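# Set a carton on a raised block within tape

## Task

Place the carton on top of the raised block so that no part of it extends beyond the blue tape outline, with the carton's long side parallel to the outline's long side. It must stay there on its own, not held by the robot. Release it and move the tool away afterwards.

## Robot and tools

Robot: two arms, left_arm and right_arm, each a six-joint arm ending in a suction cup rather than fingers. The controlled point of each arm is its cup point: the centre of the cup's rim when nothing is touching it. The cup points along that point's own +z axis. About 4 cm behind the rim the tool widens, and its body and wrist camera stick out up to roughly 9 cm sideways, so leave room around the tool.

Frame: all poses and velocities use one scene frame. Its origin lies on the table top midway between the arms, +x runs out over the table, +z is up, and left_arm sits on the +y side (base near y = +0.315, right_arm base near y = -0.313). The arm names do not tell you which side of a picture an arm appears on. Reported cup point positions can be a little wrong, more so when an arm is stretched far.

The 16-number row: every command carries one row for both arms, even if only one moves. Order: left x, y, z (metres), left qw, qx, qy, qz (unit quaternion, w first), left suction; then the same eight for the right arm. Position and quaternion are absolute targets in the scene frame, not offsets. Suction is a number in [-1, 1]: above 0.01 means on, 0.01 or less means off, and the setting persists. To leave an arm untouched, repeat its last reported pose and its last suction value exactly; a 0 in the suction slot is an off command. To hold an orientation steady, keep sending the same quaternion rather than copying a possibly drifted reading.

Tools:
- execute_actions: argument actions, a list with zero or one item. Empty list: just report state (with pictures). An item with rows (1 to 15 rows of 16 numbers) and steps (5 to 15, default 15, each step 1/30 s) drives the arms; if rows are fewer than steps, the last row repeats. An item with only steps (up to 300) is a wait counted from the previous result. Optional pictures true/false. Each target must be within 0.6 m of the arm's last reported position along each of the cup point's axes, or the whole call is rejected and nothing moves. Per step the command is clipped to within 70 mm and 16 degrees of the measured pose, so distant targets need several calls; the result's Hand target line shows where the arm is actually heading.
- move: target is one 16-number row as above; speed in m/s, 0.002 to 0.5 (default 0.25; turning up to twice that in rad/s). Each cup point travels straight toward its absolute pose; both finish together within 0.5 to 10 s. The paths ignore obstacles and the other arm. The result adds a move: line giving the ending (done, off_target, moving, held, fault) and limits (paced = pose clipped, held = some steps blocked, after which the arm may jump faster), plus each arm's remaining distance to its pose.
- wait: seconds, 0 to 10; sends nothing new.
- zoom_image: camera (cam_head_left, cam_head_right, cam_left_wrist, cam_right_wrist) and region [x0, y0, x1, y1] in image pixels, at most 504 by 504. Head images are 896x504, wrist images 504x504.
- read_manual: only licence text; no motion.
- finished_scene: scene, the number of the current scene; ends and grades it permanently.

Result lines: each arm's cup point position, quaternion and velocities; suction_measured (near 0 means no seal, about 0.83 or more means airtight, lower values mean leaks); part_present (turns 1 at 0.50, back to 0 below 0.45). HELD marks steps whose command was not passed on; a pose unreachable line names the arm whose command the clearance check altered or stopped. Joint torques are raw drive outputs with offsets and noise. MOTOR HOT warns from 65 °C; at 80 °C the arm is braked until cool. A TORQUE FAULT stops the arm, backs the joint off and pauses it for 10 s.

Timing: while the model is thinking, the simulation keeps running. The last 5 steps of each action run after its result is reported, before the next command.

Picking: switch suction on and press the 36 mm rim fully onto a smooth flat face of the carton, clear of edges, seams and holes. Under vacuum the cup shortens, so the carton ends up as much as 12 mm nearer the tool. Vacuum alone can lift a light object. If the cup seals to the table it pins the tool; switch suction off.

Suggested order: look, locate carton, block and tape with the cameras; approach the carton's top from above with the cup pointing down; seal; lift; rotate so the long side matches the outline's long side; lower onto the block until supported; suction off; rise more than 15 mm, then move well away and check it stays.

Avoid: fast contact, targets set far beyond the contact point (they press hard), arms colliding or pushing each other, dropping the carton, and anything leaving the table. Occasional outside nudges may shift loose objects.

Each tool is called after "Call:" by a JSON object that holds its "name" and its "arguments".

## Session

Call:
{"name": "execute_actions", "arguments": {"actions": []}}

Scene clock: 0.00 s of 5000.00 s.
left_arm: end_effector_position=(+0.6446, +0.2067, +0.2425) suction_measured=0.00 part_present=0 end_effector_quat_wxyz=(-0.002, -0.171, +0.985, +0.001) end_effector_velocity=(-0.000, -0.001, +0.000) end_effector_angular_velocity=(-0.001, +0.000, -0.001) | right_arm: end_effector_position=(+0.5352, -0.2956, +0.2440) suction_measured=0.00 part_present=0 end_effector_quat_wxyz=(+0.001, +0.246, +0.969, +0.001) end_effector_velocity=(+0.000, +0.000, +0.001) end_effector_angular_velocity=(+0.000, -0.001, -0.001)
Joint positions: left_arm=[ 0.002 -0.534 -1.291  0.    -0.762 -2.096] | right_arm=[ 0.002 -0.533 -1.295  0.001 -0.759 -1.044]
Joint velocities: left_arm=[-0.002  0.     0.    -0.001  0.    -0.   ] | right_arm=[0.    0.001 0.    0.001 0.    0.001]
Joint torques (N m, as the arm reports them, + toward a larger angle): no reading
Motor temperatures (°C, as the motors report them): left_arm=[27 27 28 29 31 32] | right_arm=[25 28 28 27 27 27]
Hand target (left_arm): +0.645, +0.207, +0.242; -0.002, -0.171, +0.985, +0.001
Hand target (right_arm): +0.535, -0.296, +0.244; +0.001, +0.246, +0.969, +0.001
camera_calibration (this result's frames):
cam_left_wrist: T_world_to_cam=[[0.316596, -0.94856, 0.000681077, 0.00652868], [-0.859925, -0.286709, 0.422288, 0.530719], [-0.400371, -0.13428, -0.906461, 0.589747], [0, 0, 0, 1]] pos_world=[0.690429, 0.237546, 0.310462]
cam_right_wrist: T_world_to_cam=[[-0.498645, -0.866578, 0.0198935, 0.0129864], [-0.75755, 0.446833, 0.475877, 0.444647], [-0.421273, 0.222223, -0.879287, 0.58786], [0, 0, 0, 1]] pos_world=[0.590968, -0.318066, 0.305042]

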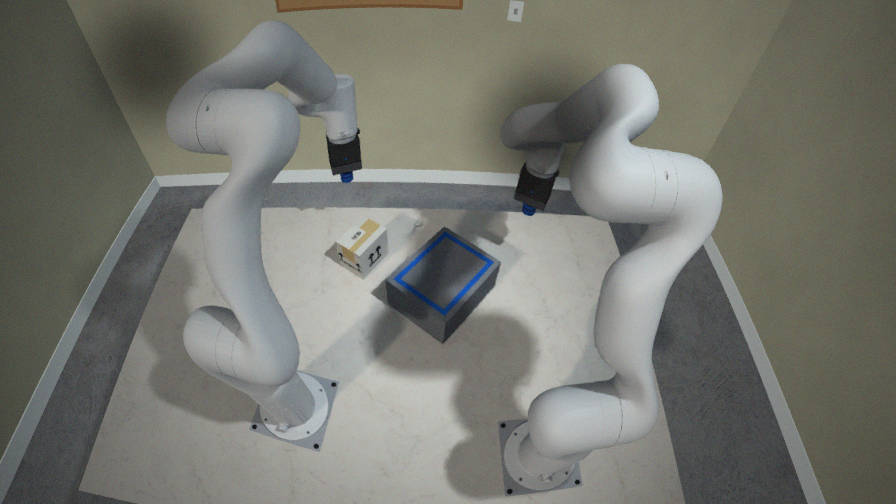

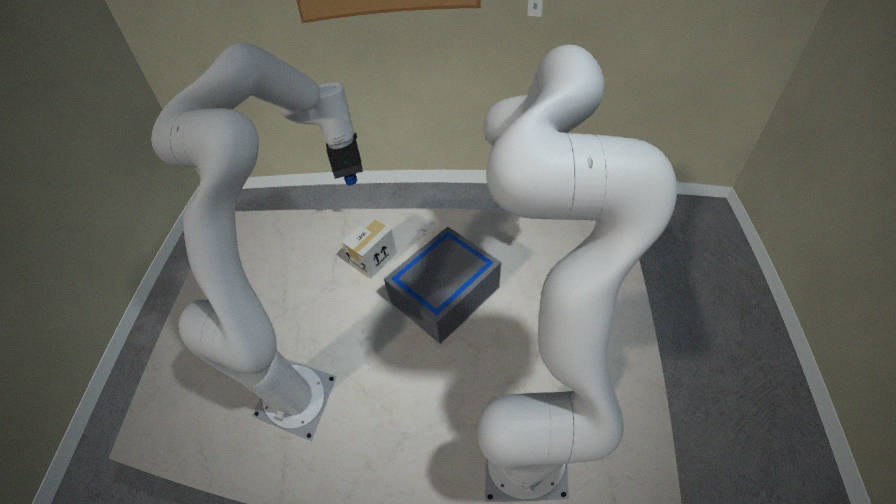

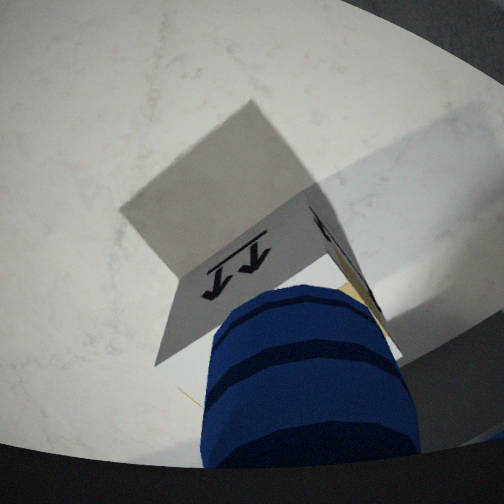

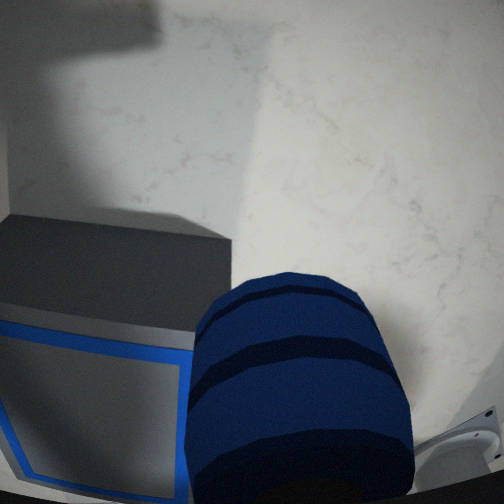

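Call:
{"name": "zoom_image", "arguments": {"camera": "cam_head_left", "region": [310, 200, 410, 300]}}

Call:
{"name": "zoom_image", "arguments": {"camera": "cam_head_left", "region": [375, 220, 505, 350]}}

Call:
{"name": "zoom_image", "arguments": {"camera": "cam_head_right", "region": [320, 200, 420, 300]}}

Region (310, 200, 410, 300) of cam_head_left's 896x504 image, scaled by 5.040, with more detail than that image has.

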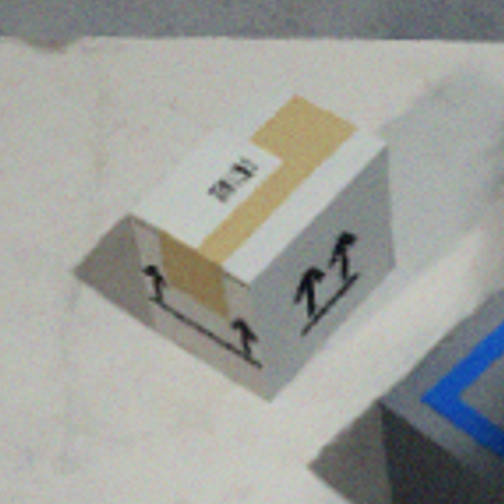

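Region (375, 220, 505, 350) of cam_head_left's 896x504 image, scaled by 3.877, with more detail than that image has.

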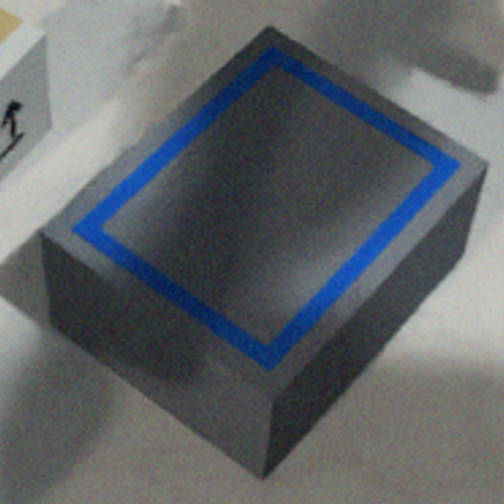

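Region (320, 200, 420, 300) of cam_head_right's 896x504 image, scaled by 5.040, with more detail than that image has.

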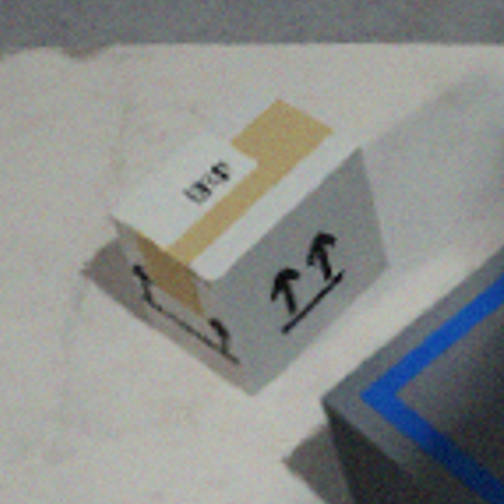

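Call:
{"name": "move", "arguments": {"target": [0.538,0.166,0.14,0,-0.171,0.985,0,0,0.48,-0.46,0.244,0,0.246,0.969,0,0], "speed": 0.3}}

Call:
{"name": "move", "arguments": {"target": [0.538,0.166,0.108,0,-0.171,0.985,0,1,0.48,-0.46,0.244,0,0.246,0.969,0,0], "speed": 0.08}}

Scene clock: 2.47 s of 5000.00 s.
left_arm: end_effector_position=(+0.5381, +0.1660, +0.1404) suction_measured=0.00 part_present=0 end_effector_quat_wxyz=(+0.000, -0.171, +0.985, +0.000) end_effector_velocity=(-0.002, -0.001, -0.002) end_effector_angular_velocity=(+0.002, -0.000, -0.001) | right_arm: end_effector_position=(+0.4805, -0.4603, +0.2440) suction_measured=0.00 part_present=0 end_effector_quat_wxyz=(+0.000, +0.246, +0.969, -0.000) end_effector_velocity=(-0.001, -0.002, +0.000) end_effector_angular_velocity=(+0.002, +0.001, +0.000)
Joint positions: left_arm=[-0.116 -0.49  -0.944  0.    -0.455 -2.214] | right_arm=[-0.289 -0.454 -1.179 -0.001 -0.725 -1.335]
Joint velocities: left_arm=[-0.004 -0.001  0.004  0.004  0.004 -0.006] | right_arm=[-0.005 -0.    -0.001  0.002 -0.002 -0.006]
Joint torques (N m, as the arm reports them, + toward a larger angle): left_arm=[ -4.08  34.65 -22.16  -2.1    0.07   0.24] | right_arm=[  1.61  35.68 -18.48   2.06  -0.4   -0.14]
Motor temperatures (°C, as the motors report them): left_arm=[27 27 28 29 31 32] | right_arm=[25 28 28 27 27 27]
Hand target (left_arm): +0.538, +0.166, +0.140; +0.000, -0.171, +0.985, +0.000
Hand target (right_arm): +0.480, -0.461, +0.244; +0.000, +0.246, +0.969, -0.000
Off the commanded pose (left_arm): 0.000 m, 0 deg.
Off the commanded pose (right_arm): 0.001 m, 0 deg.
Kept back: nothing.
move: done
camera_calibration (this result's frames):
cam_left_wrist: T_world_to_cam=[[0.316504, -0.948587, 0.00271714, 0.00148289], [-0.861554, -0.286264, 0.419259, 0.471855], [-0.396926, -0.135038, -0.907863, 0.447574], [0, 0, 0, 1]] pos_world=[0.583713, 0.196921, 0.208502]
cam_right_wrist: T_world_to_cam=[[-0.497796, -0.866994, 0.0228099, -0.158258], [-0.756754, 0.447048, 0.47694, 0.476265], [-0.423701, 0.220157, -0.87864, 0.601494], [0, 0, 0, 1]] pos_world=[0.536488, -0.482545, 0.304957]

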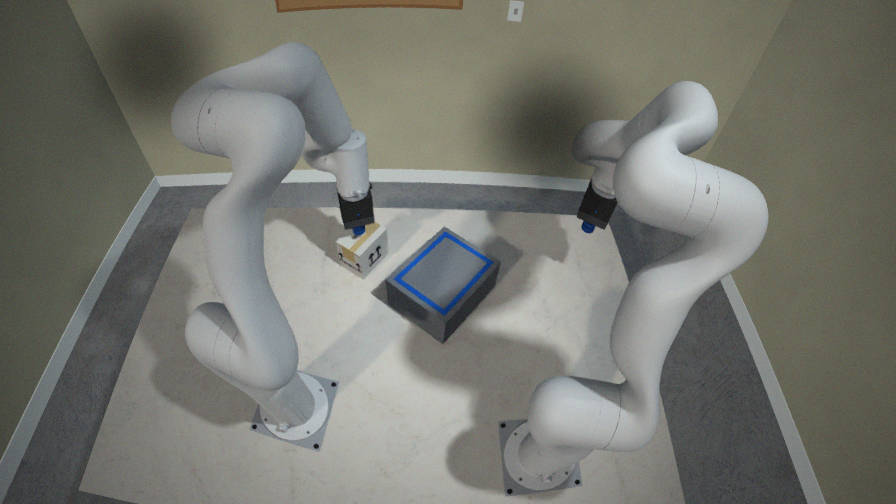

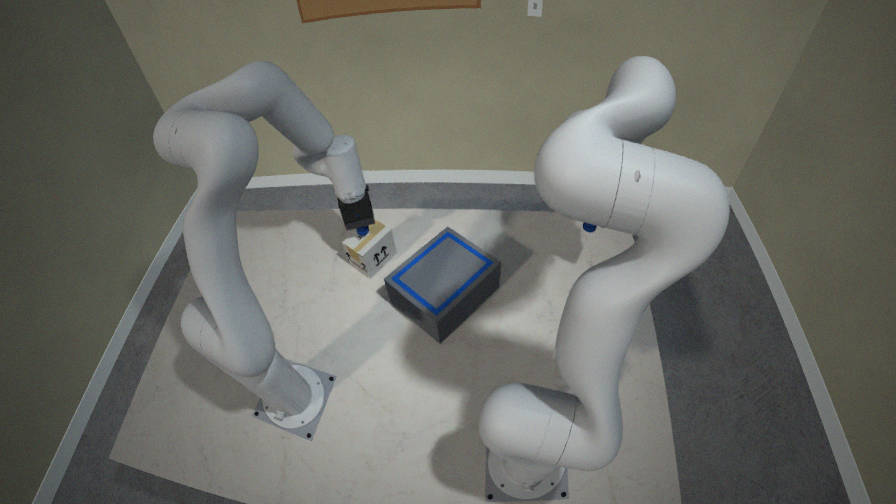

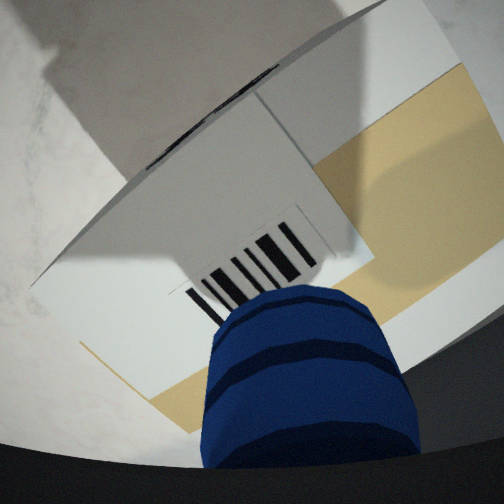

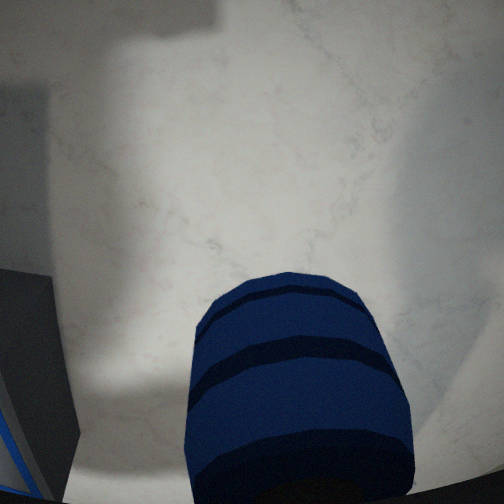

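Scene clock: 3.40 s of 5000.00 s.
left_arm: end_effector_position=(+0.5380, +0.1660, +0.1084) suction_measured=0.83 part_present=1 end_effector_quat_wxyz=(+0.000, -0.171, +0.985, -0.000) end_effector_velocity=(-0.009, +0.004, -0.006) end_effector_angular_velocity=(+0.009, +0.028, +0.001) | right_arm: end_effector_position=(+0.4800, -0.4600, +0.2440) suction_measured=0.00 part_present=0 end_effector_quat_wxyz=(+0.000, +0.246, +0.969, -0.000) end_effector_velocity=(+0.000, +0.000, +0.000) end_effector_angular_velocity=(+0.000, -0.001, +0.001)
Joint positions: left_arm=[-0.116 -0.551 -0.942 -0.    -0.39  -2.213] | right_arm=[-0.289 -0.453 -1.178 -0.    -0.724 -1.336]
Joint velocities: left_arm=[ 0.002 -0.008  0.008  0.001 -0.014 -0.   ] | right_arm=[-0.     0.001  0.     0.     0.    -0.001]
Joint torques (N m, as the arm reports them, + toward a larger angle): left_arm=[ -4.8   41.19 -24.29  -2.4    0.4    0.29] | right_arm=[  1.61  37.11 -18.31   2.28  -0.38   0.  ]
Motor temperatures (°C, as the motors report them): left_arm=[27 27 28 29 31 32] | right_arm=[25 28 28 27 27 27]
Hand target (left_arm): +0.538, +0.166, +0.108; -0.000, -0.171, +0.985, -0.000
Hand target (right_arm): +0.480, -0.460, +0.244; -0.000, +0.246, +0.969, -0.000
Off the commanded pose (left_arm): 0.000 m, 0 deg.
Off the commanded pose (right_arm): 0.000 m, 0 deg.
Kept back: nothing.
move: done
camera_calibration (this result's frames):
cam_left_wrist: T_world_to_cam=[[0.316551, -0.948571, 0.00305857, 0.00146954], [-0.861659, -0.286196, 0.41909, 0.485246], [-0.396661, -0.135299, -0.90794, 0.418463], [0, 0, 0, 1]] pos_world=[0.583639, 0.196887, 0.176573]
cam_right_wrist: T_world_to_cam=[[-0.497835, -0.866993, 0.0219987, -0.15804], [-0.756684, 0.44661, 0.47746, 0.475404], [-0.423779, 0.22105, -0.878378, 0.6016], [0, 0, 0, 1]] pos_world=[0.535999, -0.482324, 0.304923]

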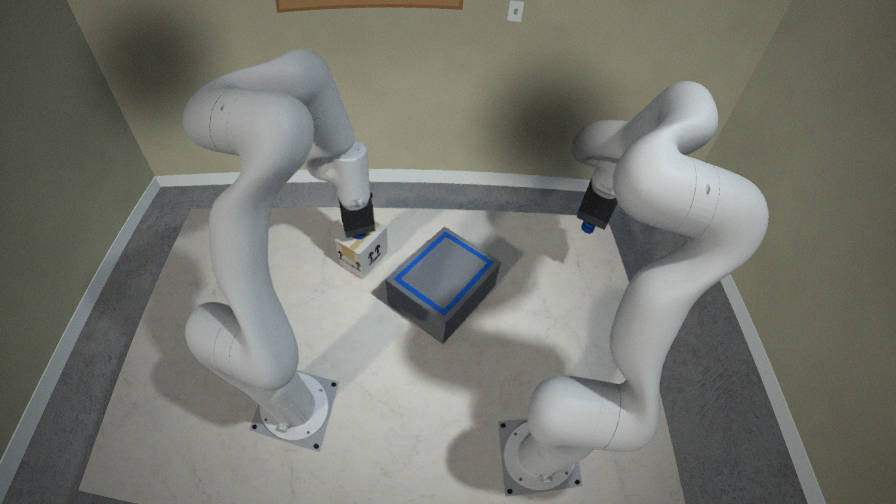

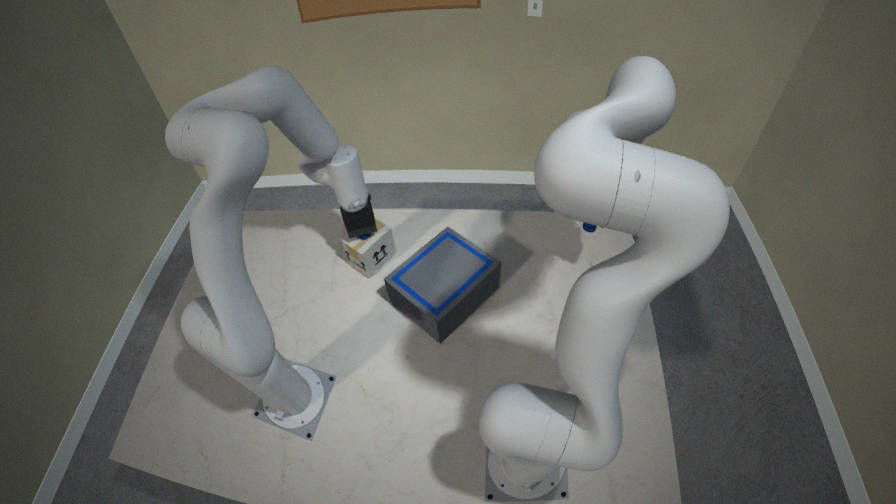

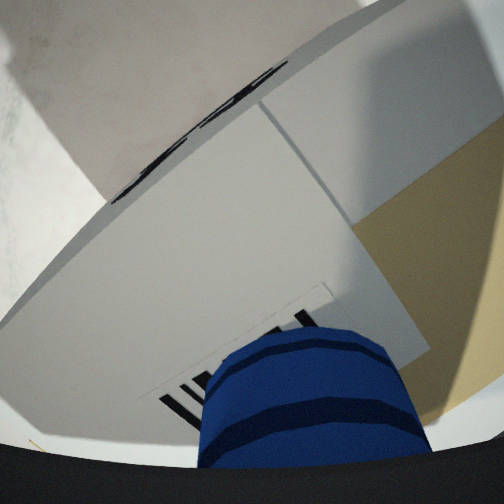

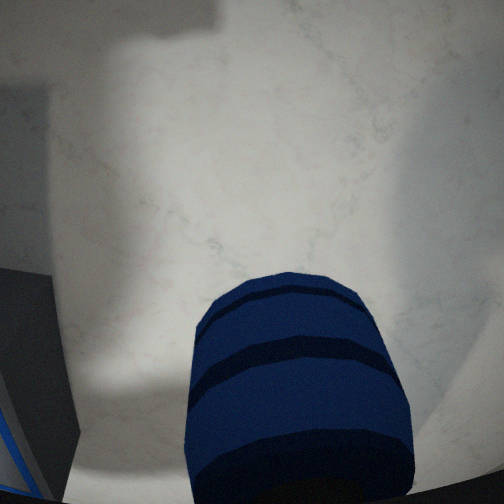

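Call:
{"name": "move", "arguments": {"target": [0.525,0.14,0.25,0,-0.171,0.985,0,1,0.48,-0.46,0.244,0,0.246,0.969,0,0], "speed": 0.25}}

Call:
{"name": "move", "arguments": {"target": [0.414,-0.071,0.243,0,-0.114,0.9935,0,1,0.48,-0.46,0.244,0,0.246,0.969,0,0], "speed": 0.25}}

Call:
{"name": "move", "arguments": {"target": [0.414,-0.071,0.223,0,-0.114,0.9935,0,1,0.48,-0.46,0.244,0,0.246,0.969,0,0], "speed": 0.04}}

Scene clock: 4.97 s of 5000.00 s.
left_arm: end_effector_position=(+0.5253, +0.1400, +0.2497) suction_measured=0.88 part_present=1 end_effector_quat_wxyz=(-0.000, -0.171, +0.985, +0.000) end_effector_velocity=(+0.000, +0.000, +0.002) end_effector_angular_velocity=(-0.000, -0.000, +0.002) | right_arm: end_effector_position=(+0.4800, -0.4600, +0.2440) suction_measured=0.00 part_present=0 end_effector_quat_wxyz=(-0.000, +0.246, +0.969, +0.000) end_effector_velocity=(-0.000, -0.000, -0.001) end_effector_angular_velocity=(-0.001, +0.001, +0.001)
Joint positions: left_arm=[-0.173 -0.303 -0.986  0.001 -0.684 -2.271] | right_arm=[-0.289 -0.453 -1.178  0.    -0.724 -1.336]
Joint velocities: left_arm=[ 0.001  0.003 -0.002 -0.    -0.005 -0.001] | right_arm=[-0.    -0.002  0.    -0.001  0.001  0.   ]
Joint torques (N m, as the arm reports them, + toward a larger angle): left_arm=[ -4.36  34.87 -28.01  -1.96   0.17   0.26] | right_arm=[  1.72  35.44 -18.72   1.81  -0.44   0.07]
Motor temperatures (°C, as the motors report them): left_arm=[27 27 28 29 31 32] | right_arm=[25 28 28 27 27 27]
Hand target (left_arm): +0.525, +0.140, +0.250; +0.000, -0.171, +0.985, +0.000
Hand target (right_arm): +0.480, -0.460, +0.244; -0.000, +0.246, +0.969, -0.000
Off the commanded pose (left_arm): 0.000 m, 0 deg.
Off the commanded pose (right_arm): 0.000 m, 0 deg.
Kept back: nothing.
move: done
camera_calibration (this result's frames):
cam_left_wrist: T_world_to_cam=[[0.316667, -0.948534, 0.00245817, -0.0194274], [-0.86145, -0.286507, 0.419305, 0.407513], [-0.397021, -0.134898, -0.907842, 0.538223], [0, 0, 0, 1]] pos_world=[0.57089, 0.170933, 0.317797]
cam_right_wrist: T_world_to_cam=[[-0.497835, -0.866993, 0.0219864, -0.158036], [-0.756686, 0.446604, 0.477464, 0.475395], [-0.423777, 0.221061, -0.878376, 0.601601], [0, 0, 0, 1]] pos_world=[0.535993, -0.48232, 0.304923]

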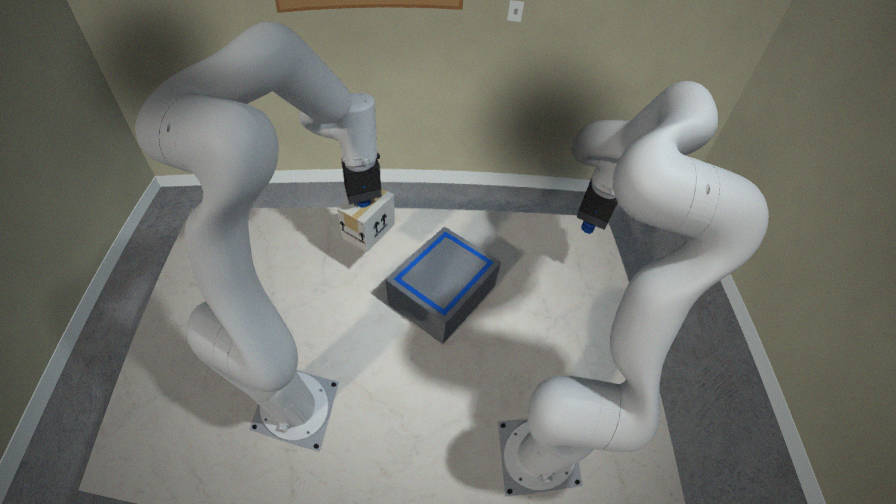

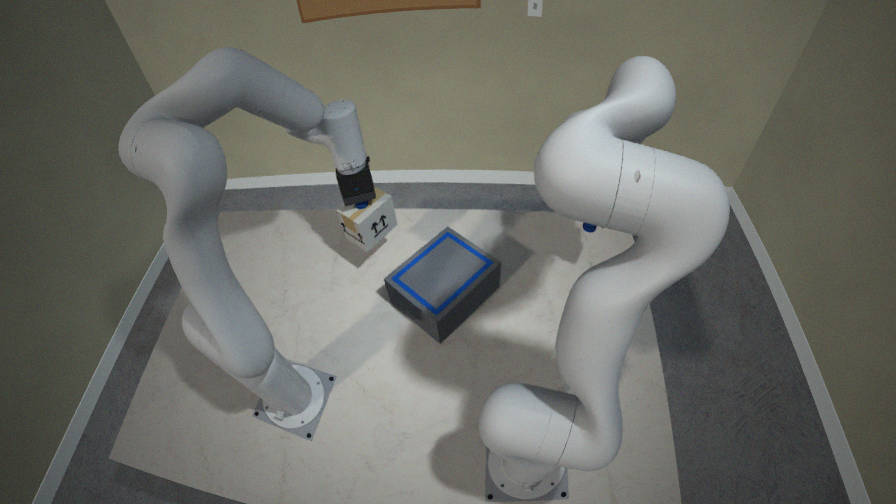

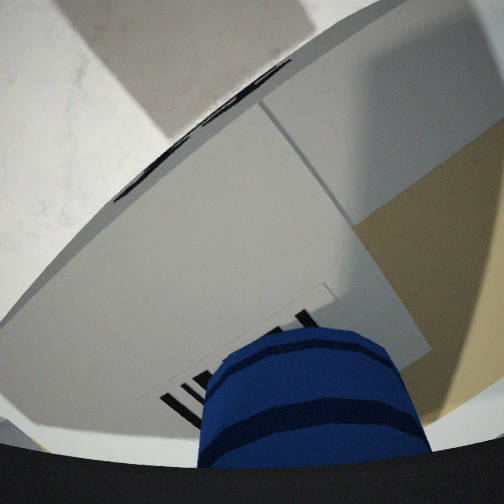

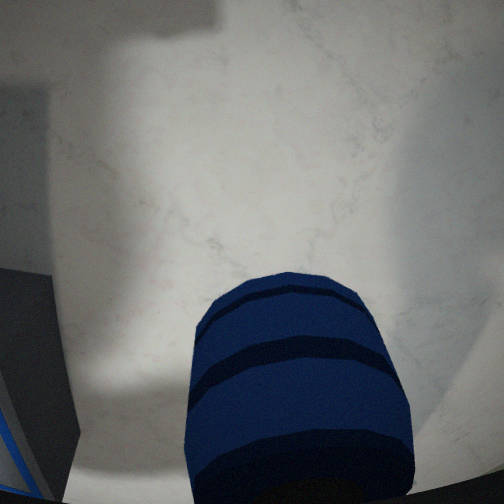

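Scene clock: 6.63 s of 5000.00 s.
left_arm: end_effector_position=(+0.4147, -0.0705, +0.2430) suction_measured=0.88 part_present=1 end_effector_quat_wxyz=(+0.001, -0.114, +0.993, +0.001) end_effector_velocity=(-0.001, -0.003, +0.000) end_effector_angular_velocity=(+0.001, -0.000, -0.001) | right_arm: end_effector_position=(+0.4800, -0.4600, +0.2440) suction_measured=0.00 part_present=0 end_effector_quat_wxyz=(+0.000, +0.246, +0.969, -0.000) end_effector_velocity=(-0.000, +0.000, +0.000) end_effector_angular_velocity=(+0.001, +0.000, -0.001)
Joint positions: left_arm=[-0.638 -0.369 -1.057  0.003 -0.688 -2.622] | right_arm=[-0.289 -0.453 -1.178  0.    -0.724 -1.336]
Joint velocities: left_arm=[-0.005 -0.004 -0.006  0.002 -0.002 -0.006] | right_arm=[ 0.     0.001 -0.     0.001 -0.001  0.001]
Joint torques (N m, as the arm reports them, + toward a larger angle): left_arm=[ -3.23  37.43 -28.    -2.03   0.07   0.3 ] | right_arm=[  1.21  36.24 -18.72   2.37  -0.42  -0.18]
Motor temperatures (°C, as the motors report them): left_arm=[27 27 28 29 31 32] | right_arm=[25 28 28 27 27 27]
Hand target (left_arm): +0.415, -0.071, +0.243; +0.001, -0.114, +0.993, +0.001
Hand target (right_arm): +0.480, -0.460, +0.244; -0.000, +0.246, +0.969, +0.000
Off the commanded pose (left_arm): 0.001 m, 0 deg.
Off the commanded pose (right_arm): 0.000 m, 0 deg.
Kept back: nothing.
move: done
camera_calibration (this result's frames):
cam_left_wrist: T_world_to_cam=[[0.205546, -0.978646, 0.00178993, -0.140029], [-0.889124, -0.185979, 0.418175, 0.273543], [-0.408912, -0.0875458, -0.908365, 0.468258], [0, 0, 0, 1]] pos_world=[0.463473, -0.0451715, 0.311211]
cam_right_wrist: T_world_to_cam=[[-0.497835, -0.866993, 0.0219864, -0.158036], [-0.756686, 0.446604, 0.477464, 0.475395], [-0.423777, 0.221061, -0.878376, 0.601601], [0, 0, 0, 1]] pos_world=[0.535993, -0.48232, 0.304923]

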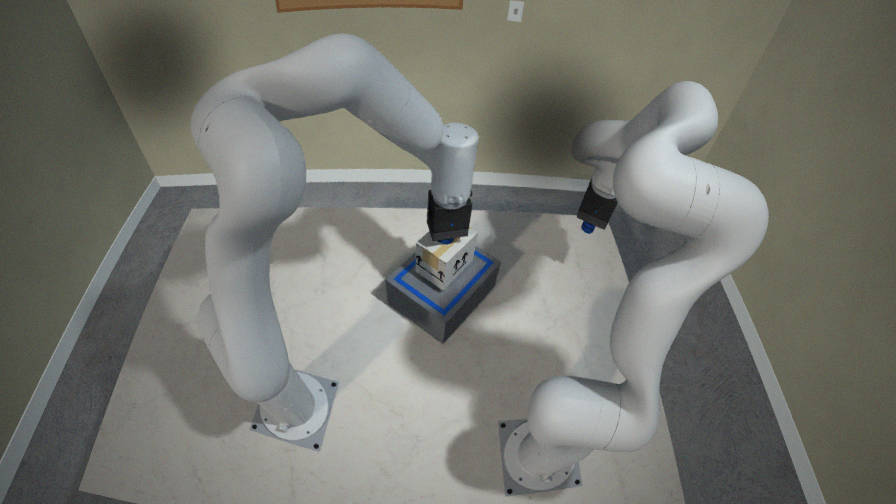

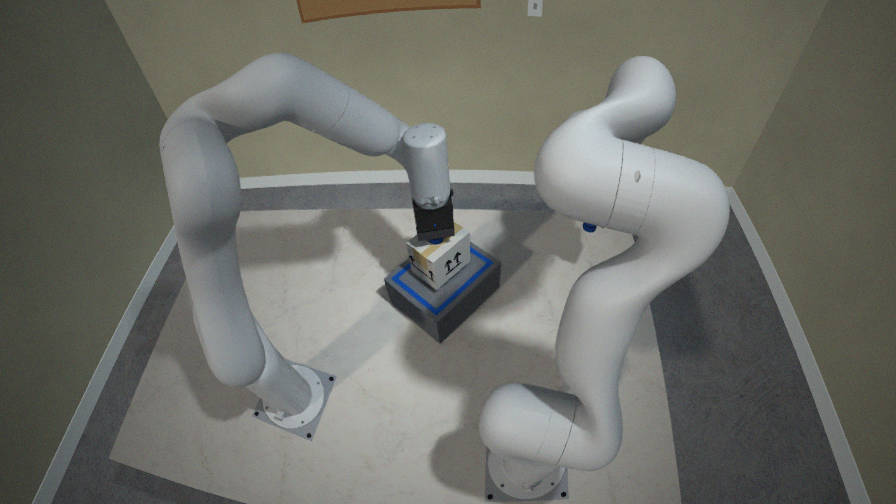

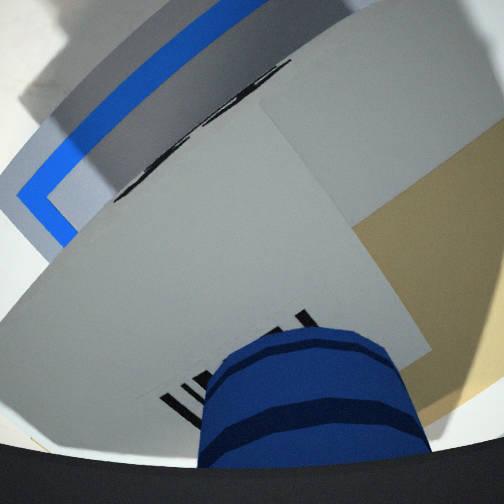

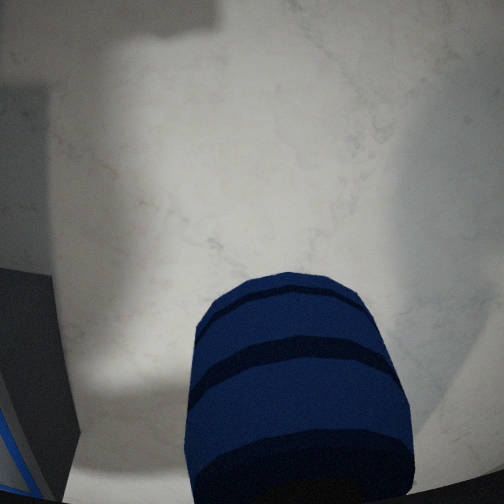

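Scene clock: 7.57 s of 5000.00 s.
left_arm: end_effector_position=(+0.4140, -0.0710, +0.2233) suction_measured=0.88 part_present=1 end_effector_quat_wxyz=(+0.000, -0.114, +0.993, -0.000) end_effector_velocity=(-0.001, -0.000, -0.002) end_effector_angular_velocity=(+0.000, +0.001, -0.000) | right_arm: end_effector_position=(+0.4800, -0.4600, +0.2440) suction_measured=0.00 part_present=0 end_effector_quat_wxyz=(-0.000, +0.246, +0.969, +0.000) end_effector_velocity=(+0.000, -0.000, +0.002) end_effector_angular_velocity=(-0.001, -0.004, +0.001)
Joint positions: left_arm=[-0.638 -0.396 -1.042  0.    -0.647 -2.621] | right_arm=[-0.289 -0.453 -1.178  0.    -0.724 -1.336]
Joint velocities: left_arm=[-0.001 -0.004  0.002 -0.001  0.004  0.   ] | right_arm=[ 0.     0.003 -0.    -0.     0.    -0.   ]
Joint torques (N m, as the arm reports them, + toward a larger angle): left_arm=[ -4.15  38.1  -27.99  -2.04   0.06   0.2 ] | right_arm=[  1.62  37.32 -19.34   2.27  -0.3   -0.17]
Motor temperatures (°C, as the motors report them): left_arm=[27 27 28 29 31 32] | right_arm=[25 28 28 27 27 27]
Hand target (left_arm): +0.414, -0.071, +0.223; -0.000, -0.114, +0.993, -0.000
Hand target (right_arm): +0.480, -0.460, +0.244; +0.000, +0.246, +0.969, -0.000
Off the commanded pose (left_arm): 0.000 m, 0 deg.
Off the commanded pose (right_arm): 0.000 m, 0 deg.
Kept back: nothing.
move: done
camera_calibration (this result's frames):
cam_left_wrist: T_world_to_cam=[[0.20535, -0.978684, 0.00288832, -0.14045], [-0.888747, -0.185242, 0.419301, 0.280733], [-0.409829, -0.0886707, -0.907842, 0.450242], [0, 0, 0, 1]] pos_world=[0.462864, -0.0455289, 0.291443]
cam_right_wrist: T_world_to_cam=[[-0.497835, -0.866993, 0.0219864, -0.158036], [-0.756686, 0.446604, 0.477464, 0.475395], [-0.423777, 0.221061, -0.878376, 0.601601], [0, 0, 0, 1]] pos_world=[0.535993, -0.48232, 0.304923]

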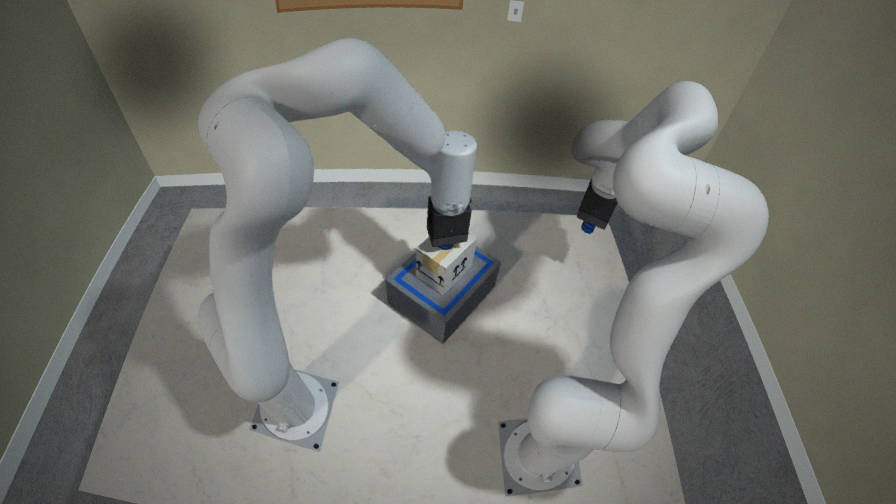

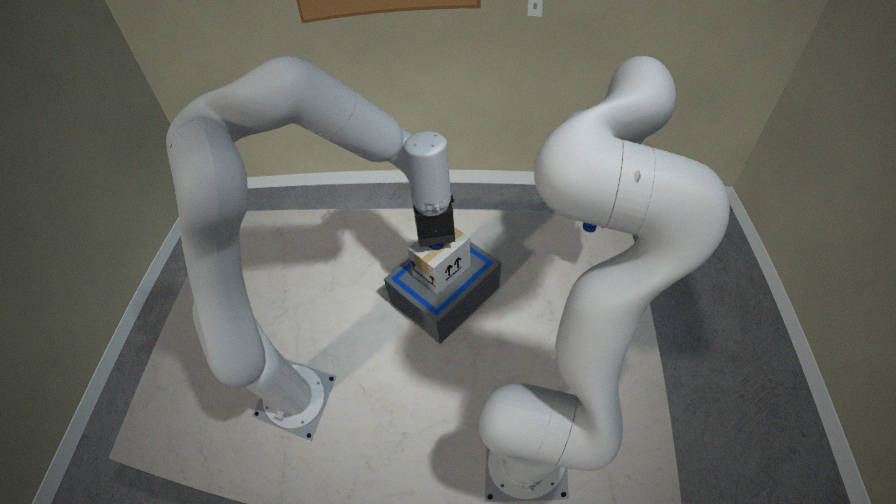

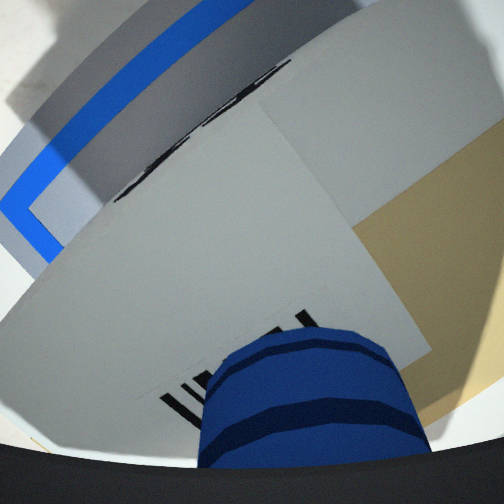

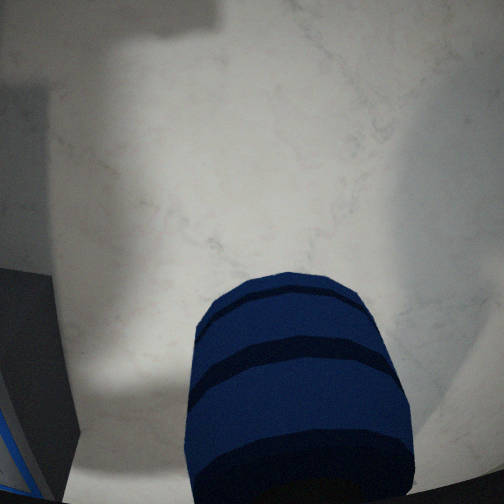

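Call:
{"name": "execute_actions", "arguments": {"actions": [{"rows":[[0.414,-0.071,0.2205,0,-0.114,0.9935,0,1,0.48,-0.46,0.244,0,0.246,0.969,0,0]],"steps":15}]}}

Scene clock: 8.00 s of 5000.00 s.
left_arm: end_effector_position=(+0.4140, -0.0711, +0.2216) suction_measured=0.88 part_present=1 end_effector_quat_wxyz=(-0.000, -0.114, +0.993, +0.000) end_effector_velocity=(-0.001, -0.000, -0.001) end_effector_angular_velocity=(+0.001, +0.001, -0.002) | right_arm: end_effector_position=(+0.4800, -0.4600, +0.2440) suction_measured=0.00 part_present=0 end_effector_quat_wxyz=(-0.000, +0.246, +0.969, -0.000) end_effector_velocity=(-0.000, -0.000, +0.000) end_effector_angular_velocity=(-0.000, +0.000, +0.001)
Joint positions: left_arm=[-0.639 -0.398 -1.042  0.    -0.644 -2.621] | right_arm=[-0.289 -0.453 -1.178  0.    -0.724 -1.336]
Joint velocities: left_arm=[-0.002 -0.002  0.001 -0.     0.002  0.   ] | right_arm=[-0.     0.    -0.    -0.001 -0.    -0.001]
Joint torques (N m, as the arm reports them, + toward a larger angle): left_arm=[ -3.87  27.69 -23.75  -1.89   1.28   0.24] | right_arm=[  1.68  37.44 -18.6    2.    -0.27  -0.03]
Motor temperatures (°C, as the motors report them): left_arm=[27 27 29 29 31 32] | right_arm=[25 28 28 27 27 27]
Steps of this call (steps 1 to 3: nothing new was sent; steps 4 to 13: the first 10 steps of this action). Readings (end_effector_position | what the end effector reports):
4: left_arm (+0.4140, -0.0710, +0.2231) | right_arm (+0.4800, -0.4600, +0.2440) | left_arm suction_measured=0.88 part_present=1 | right_arm suction_measured=0.00 part_present=0
5: left_arm (+0.4140, -0.0710, +0.2230) | right_arm (+0.4800, -0.4600, +0.2440) | left_arm suction_measured=0.88 part_present=1 | right_arm suction_measured=0.00 part_present=0
7: left_arm (+0.4140, -0.0710, +0.2223) | right_arm (+0.4800, -0.4600, +0.2440) | left_arm suction_measured=0.88 part_present=1 | right_arm suction_measured=0.00 part_present=0
11: left_arm (+0.4140, -0.0711, +0.2217) | right_arm (+0.4800, -0.4600, +0.2440) | left_arm suction_measured=0.88 part_present=1 | right_arm suction_measured=0.00 part_present=0
13: the state above

Call:
{"name": "execute_actions", "arguments": {"actions": [{"rows":[[0.414,-0.071,0.222,0,-0.114,0.9935,0,0,0.48,-0.46,0.244,0,0.246,0.969,0,0]],"steps":5}]}}

Call:
{"name": "move", "arguments": {"target": [0.414,-0.071,0.37,0,-0.114,0.9935,0,0,0.48,-0.46,0.244,0,0.246,0.969,0,0], "speed": 0.3}}

Scene clock: 8.17 s of 5000.00 s.
left_arm: end_effector_position=(+0.4141, -0.0711, +0.2215) suction_measured=0.88 part_present=1 end_effector_quat_wxyz=(-0.000, -0.114, +0.993, +0.000) end_effector_velocity=(+0.000, -0.000, -0.001) end_effector_angular_velocity=(-0.000, -0.001, -0.001) | right_arm: end_effector_position=(+0.4800, -0.4600, +0.2440) suction_measured=0.00 part_present=0 end_effector_quat_wxyz=(-0.000, +0.246, +0.969, +0.000) end_effector_velocity=(-0.000, -0.000, -0.000) end_effector_angular_velocity=(-0.001, +0.002, +0.000)
Joint positions: left_arm=[-0.639 -0.399 -1.042  0.    -0.643 -2.621] | right_arm=[-0.289 -0.453 -1.178  0.    -0.724 -1.336]
Joint velocities: left_arm=[-0.001 -0.001 -0.     0.     0.002  0.   ] | right_arm=[-0.    -0.001 -0.    -0.002 -0.001  0.001]
Joint torques (N m, as the arm reports them, + toward a larger angle): left_arm=[ -4.38  22.16 -21.58  -2.24   1.88   0.21] | right_arm=[  2.51  37.51 -18.94   1.99  -0.32   0.01]
Motor temperatures (°C, as the motors report them): left_arm=[27 27 29 29 31 32] | right_arm=[25 28 28 27 27 27]
Off your previous action's commanded pose (left_arm): 0.001 m, 0 deg at its last step (step 5 of this call).
Off your previous action's commanded pose (right_arm): 0.000 m, 0 deg at its last step (step 5 of this call).
Kept back: the last 5 steps of this action.
Steps of this call (steps 1 to 5: the last 5 steps of your previous action). Readings (end_effector_position | what the end effector reports):
1: left_arm (+0.4141, -0.0711, +0.2216) | right_arm (+0.4800, -0.4600, +0.2440) | left_arm suction_measured=0.88 part_present=1 | right_arm suction_measured=0.00 part_present=0
2: left_arm (+0.4141, -0.0711, +0.2216) | right_arm (+0.4800, -0.4600, +0.2440) | left_arm suction_measured=0.88 part_present=1 | right_arm suction_measured=0.00 part_present=0
4: left_arm (+0.4141, -0.0711, +0.2215) | right_arm (+0.4800, -0.4600, +0.2440) | left_arm suction_measured=0.88 part_present=1 | right_arm suction_measured=0.00 part_present=0
5: the state above

Scene clock: 9.67 s of 5000.00 s.
left_arm: end_effector_position=(+0.4142, -0.0711, +0.3697) suction_measured=0.00 part_present=0 end_effector_quat_wxyz=(+0.000, -0.114, +0.993, +0.000) end_effector_velocity=(+0.000, -0.000, +0.003) end_effector_angular_velocity=(+0.000, +0.001, +0.001) | right_arm: end_effector_position=(+0.4800, -0.4600, +0.2440) suction_measured=0.00 part_present=0 end_effector_quat_wxyz=(-0.000, +0.246, +0.969, +0.000) end_effector_velocity=(-0.000, -0.000, +0.000) end_effector_angular_velocity=(-0.001, +0.000, -0.000)
Joint positions: left_arm=[-0.638 -0.239 -1.197  0.    -0.958 -2.621] | right_arm=[-0.289 -0.453 -1.178  0.    -0.724 -1.336]
Joint velocities: left_arm=[ 0.     0.001 -0.005 -0.    -0.007 -0.   ] | right_arm=[-0.     0.     0.    -0.001 -0.     0.001]
Joint torques (N m, as the arm reports them, + toward a larger angle): left_arm=[ -3.91  30.12 -27.08  -1.69   0.04   0.26] | right_arm=[  0.95  35.63 -18.65   2.21  -0.34   0.04]
Motor temperatures (°C, as the motors report them): left_arm=[27 27 29 29 31 32] | right_arm=[25 28 28 27 27 27]
Hand target (left_arm): +0.414, -0.071, +0.370; +0.000, -0.114, +0.993, +0.000
Hand target (right_arm): +0.480, -0.460, +0.244; +0.000, +0.246, +0.969, -0.000
Off your previous action's commanded pose (left_arm): 0.000 m, 0 deg at its last step (step 5 of this call).
Off your previous action's commanded pose (right_arm): 0.000 m, 0 deg at its last step (step 5 of this call).
Off the commanded pose (left_arm): 0.000 m, 0 deg.
Off the commanded pose (right_arm): 0.000 m, 0 deg.
Kept back: nothing.
move: done
camera_calibration (this result's frames):
cam_left_wrist: T_world_to_cam=[[0.205469, -0.97866, 0.00267088, -0.141015], [-0.888695, -0.185437, 0.419326, 0.219439], [-0.409882, -0.0885323, -0.907832, 0.583185], [0, 0, 0, 1]] pos_world=[0.463026, -0.0456833, 0.437794]
cam_right_wrist: T_world_to_cam=[[-0.497835, -0.866993, 0.0219865, -0.158036], [-0.756686, 0.446604, 0.477464, 0.475395], [-0.423777, 0.221061, -0.878376, 0.601601], [0, 0, 0, 1]] pos_world=[0.535993, -0.48232, 0.304923]

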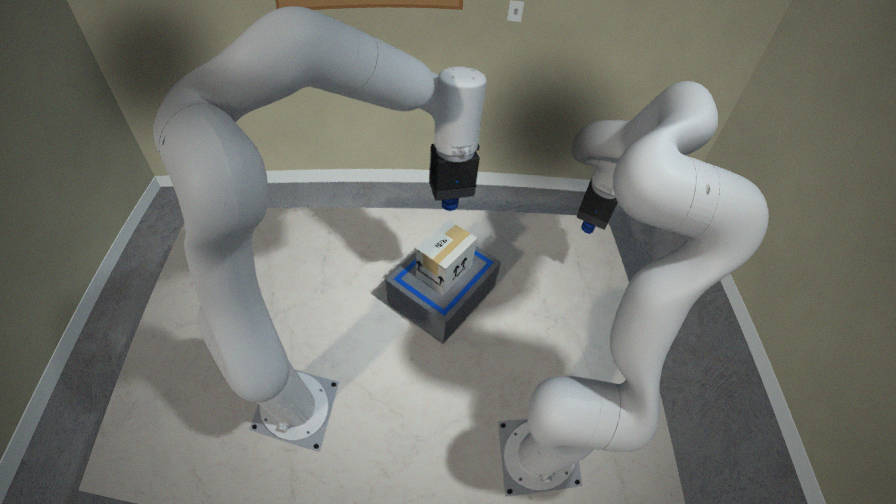

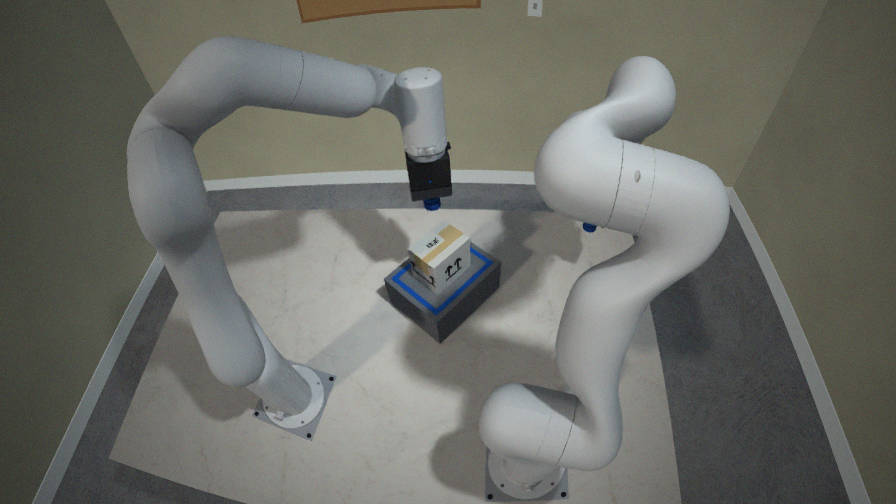

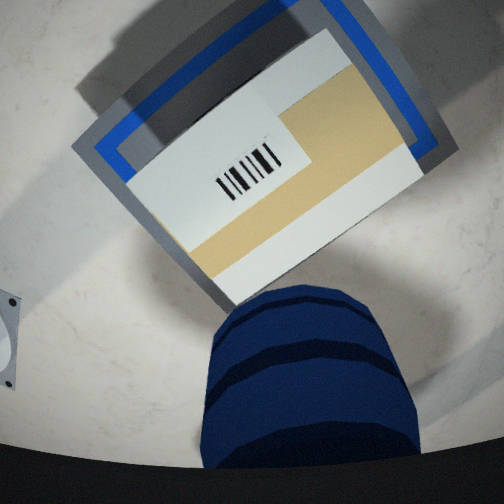

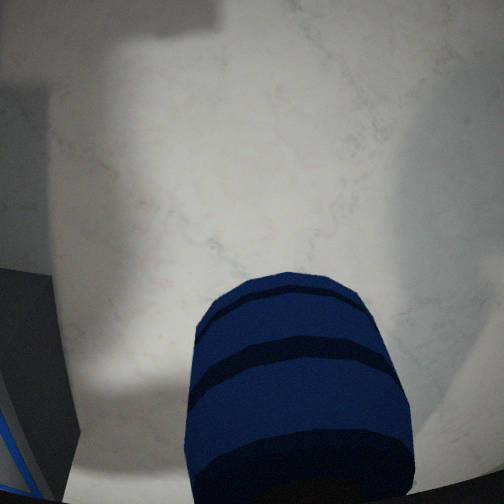

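Call:
{"name": "finished_scene", "arguments": {"scene": 2}}

The scene is finished: the task was done.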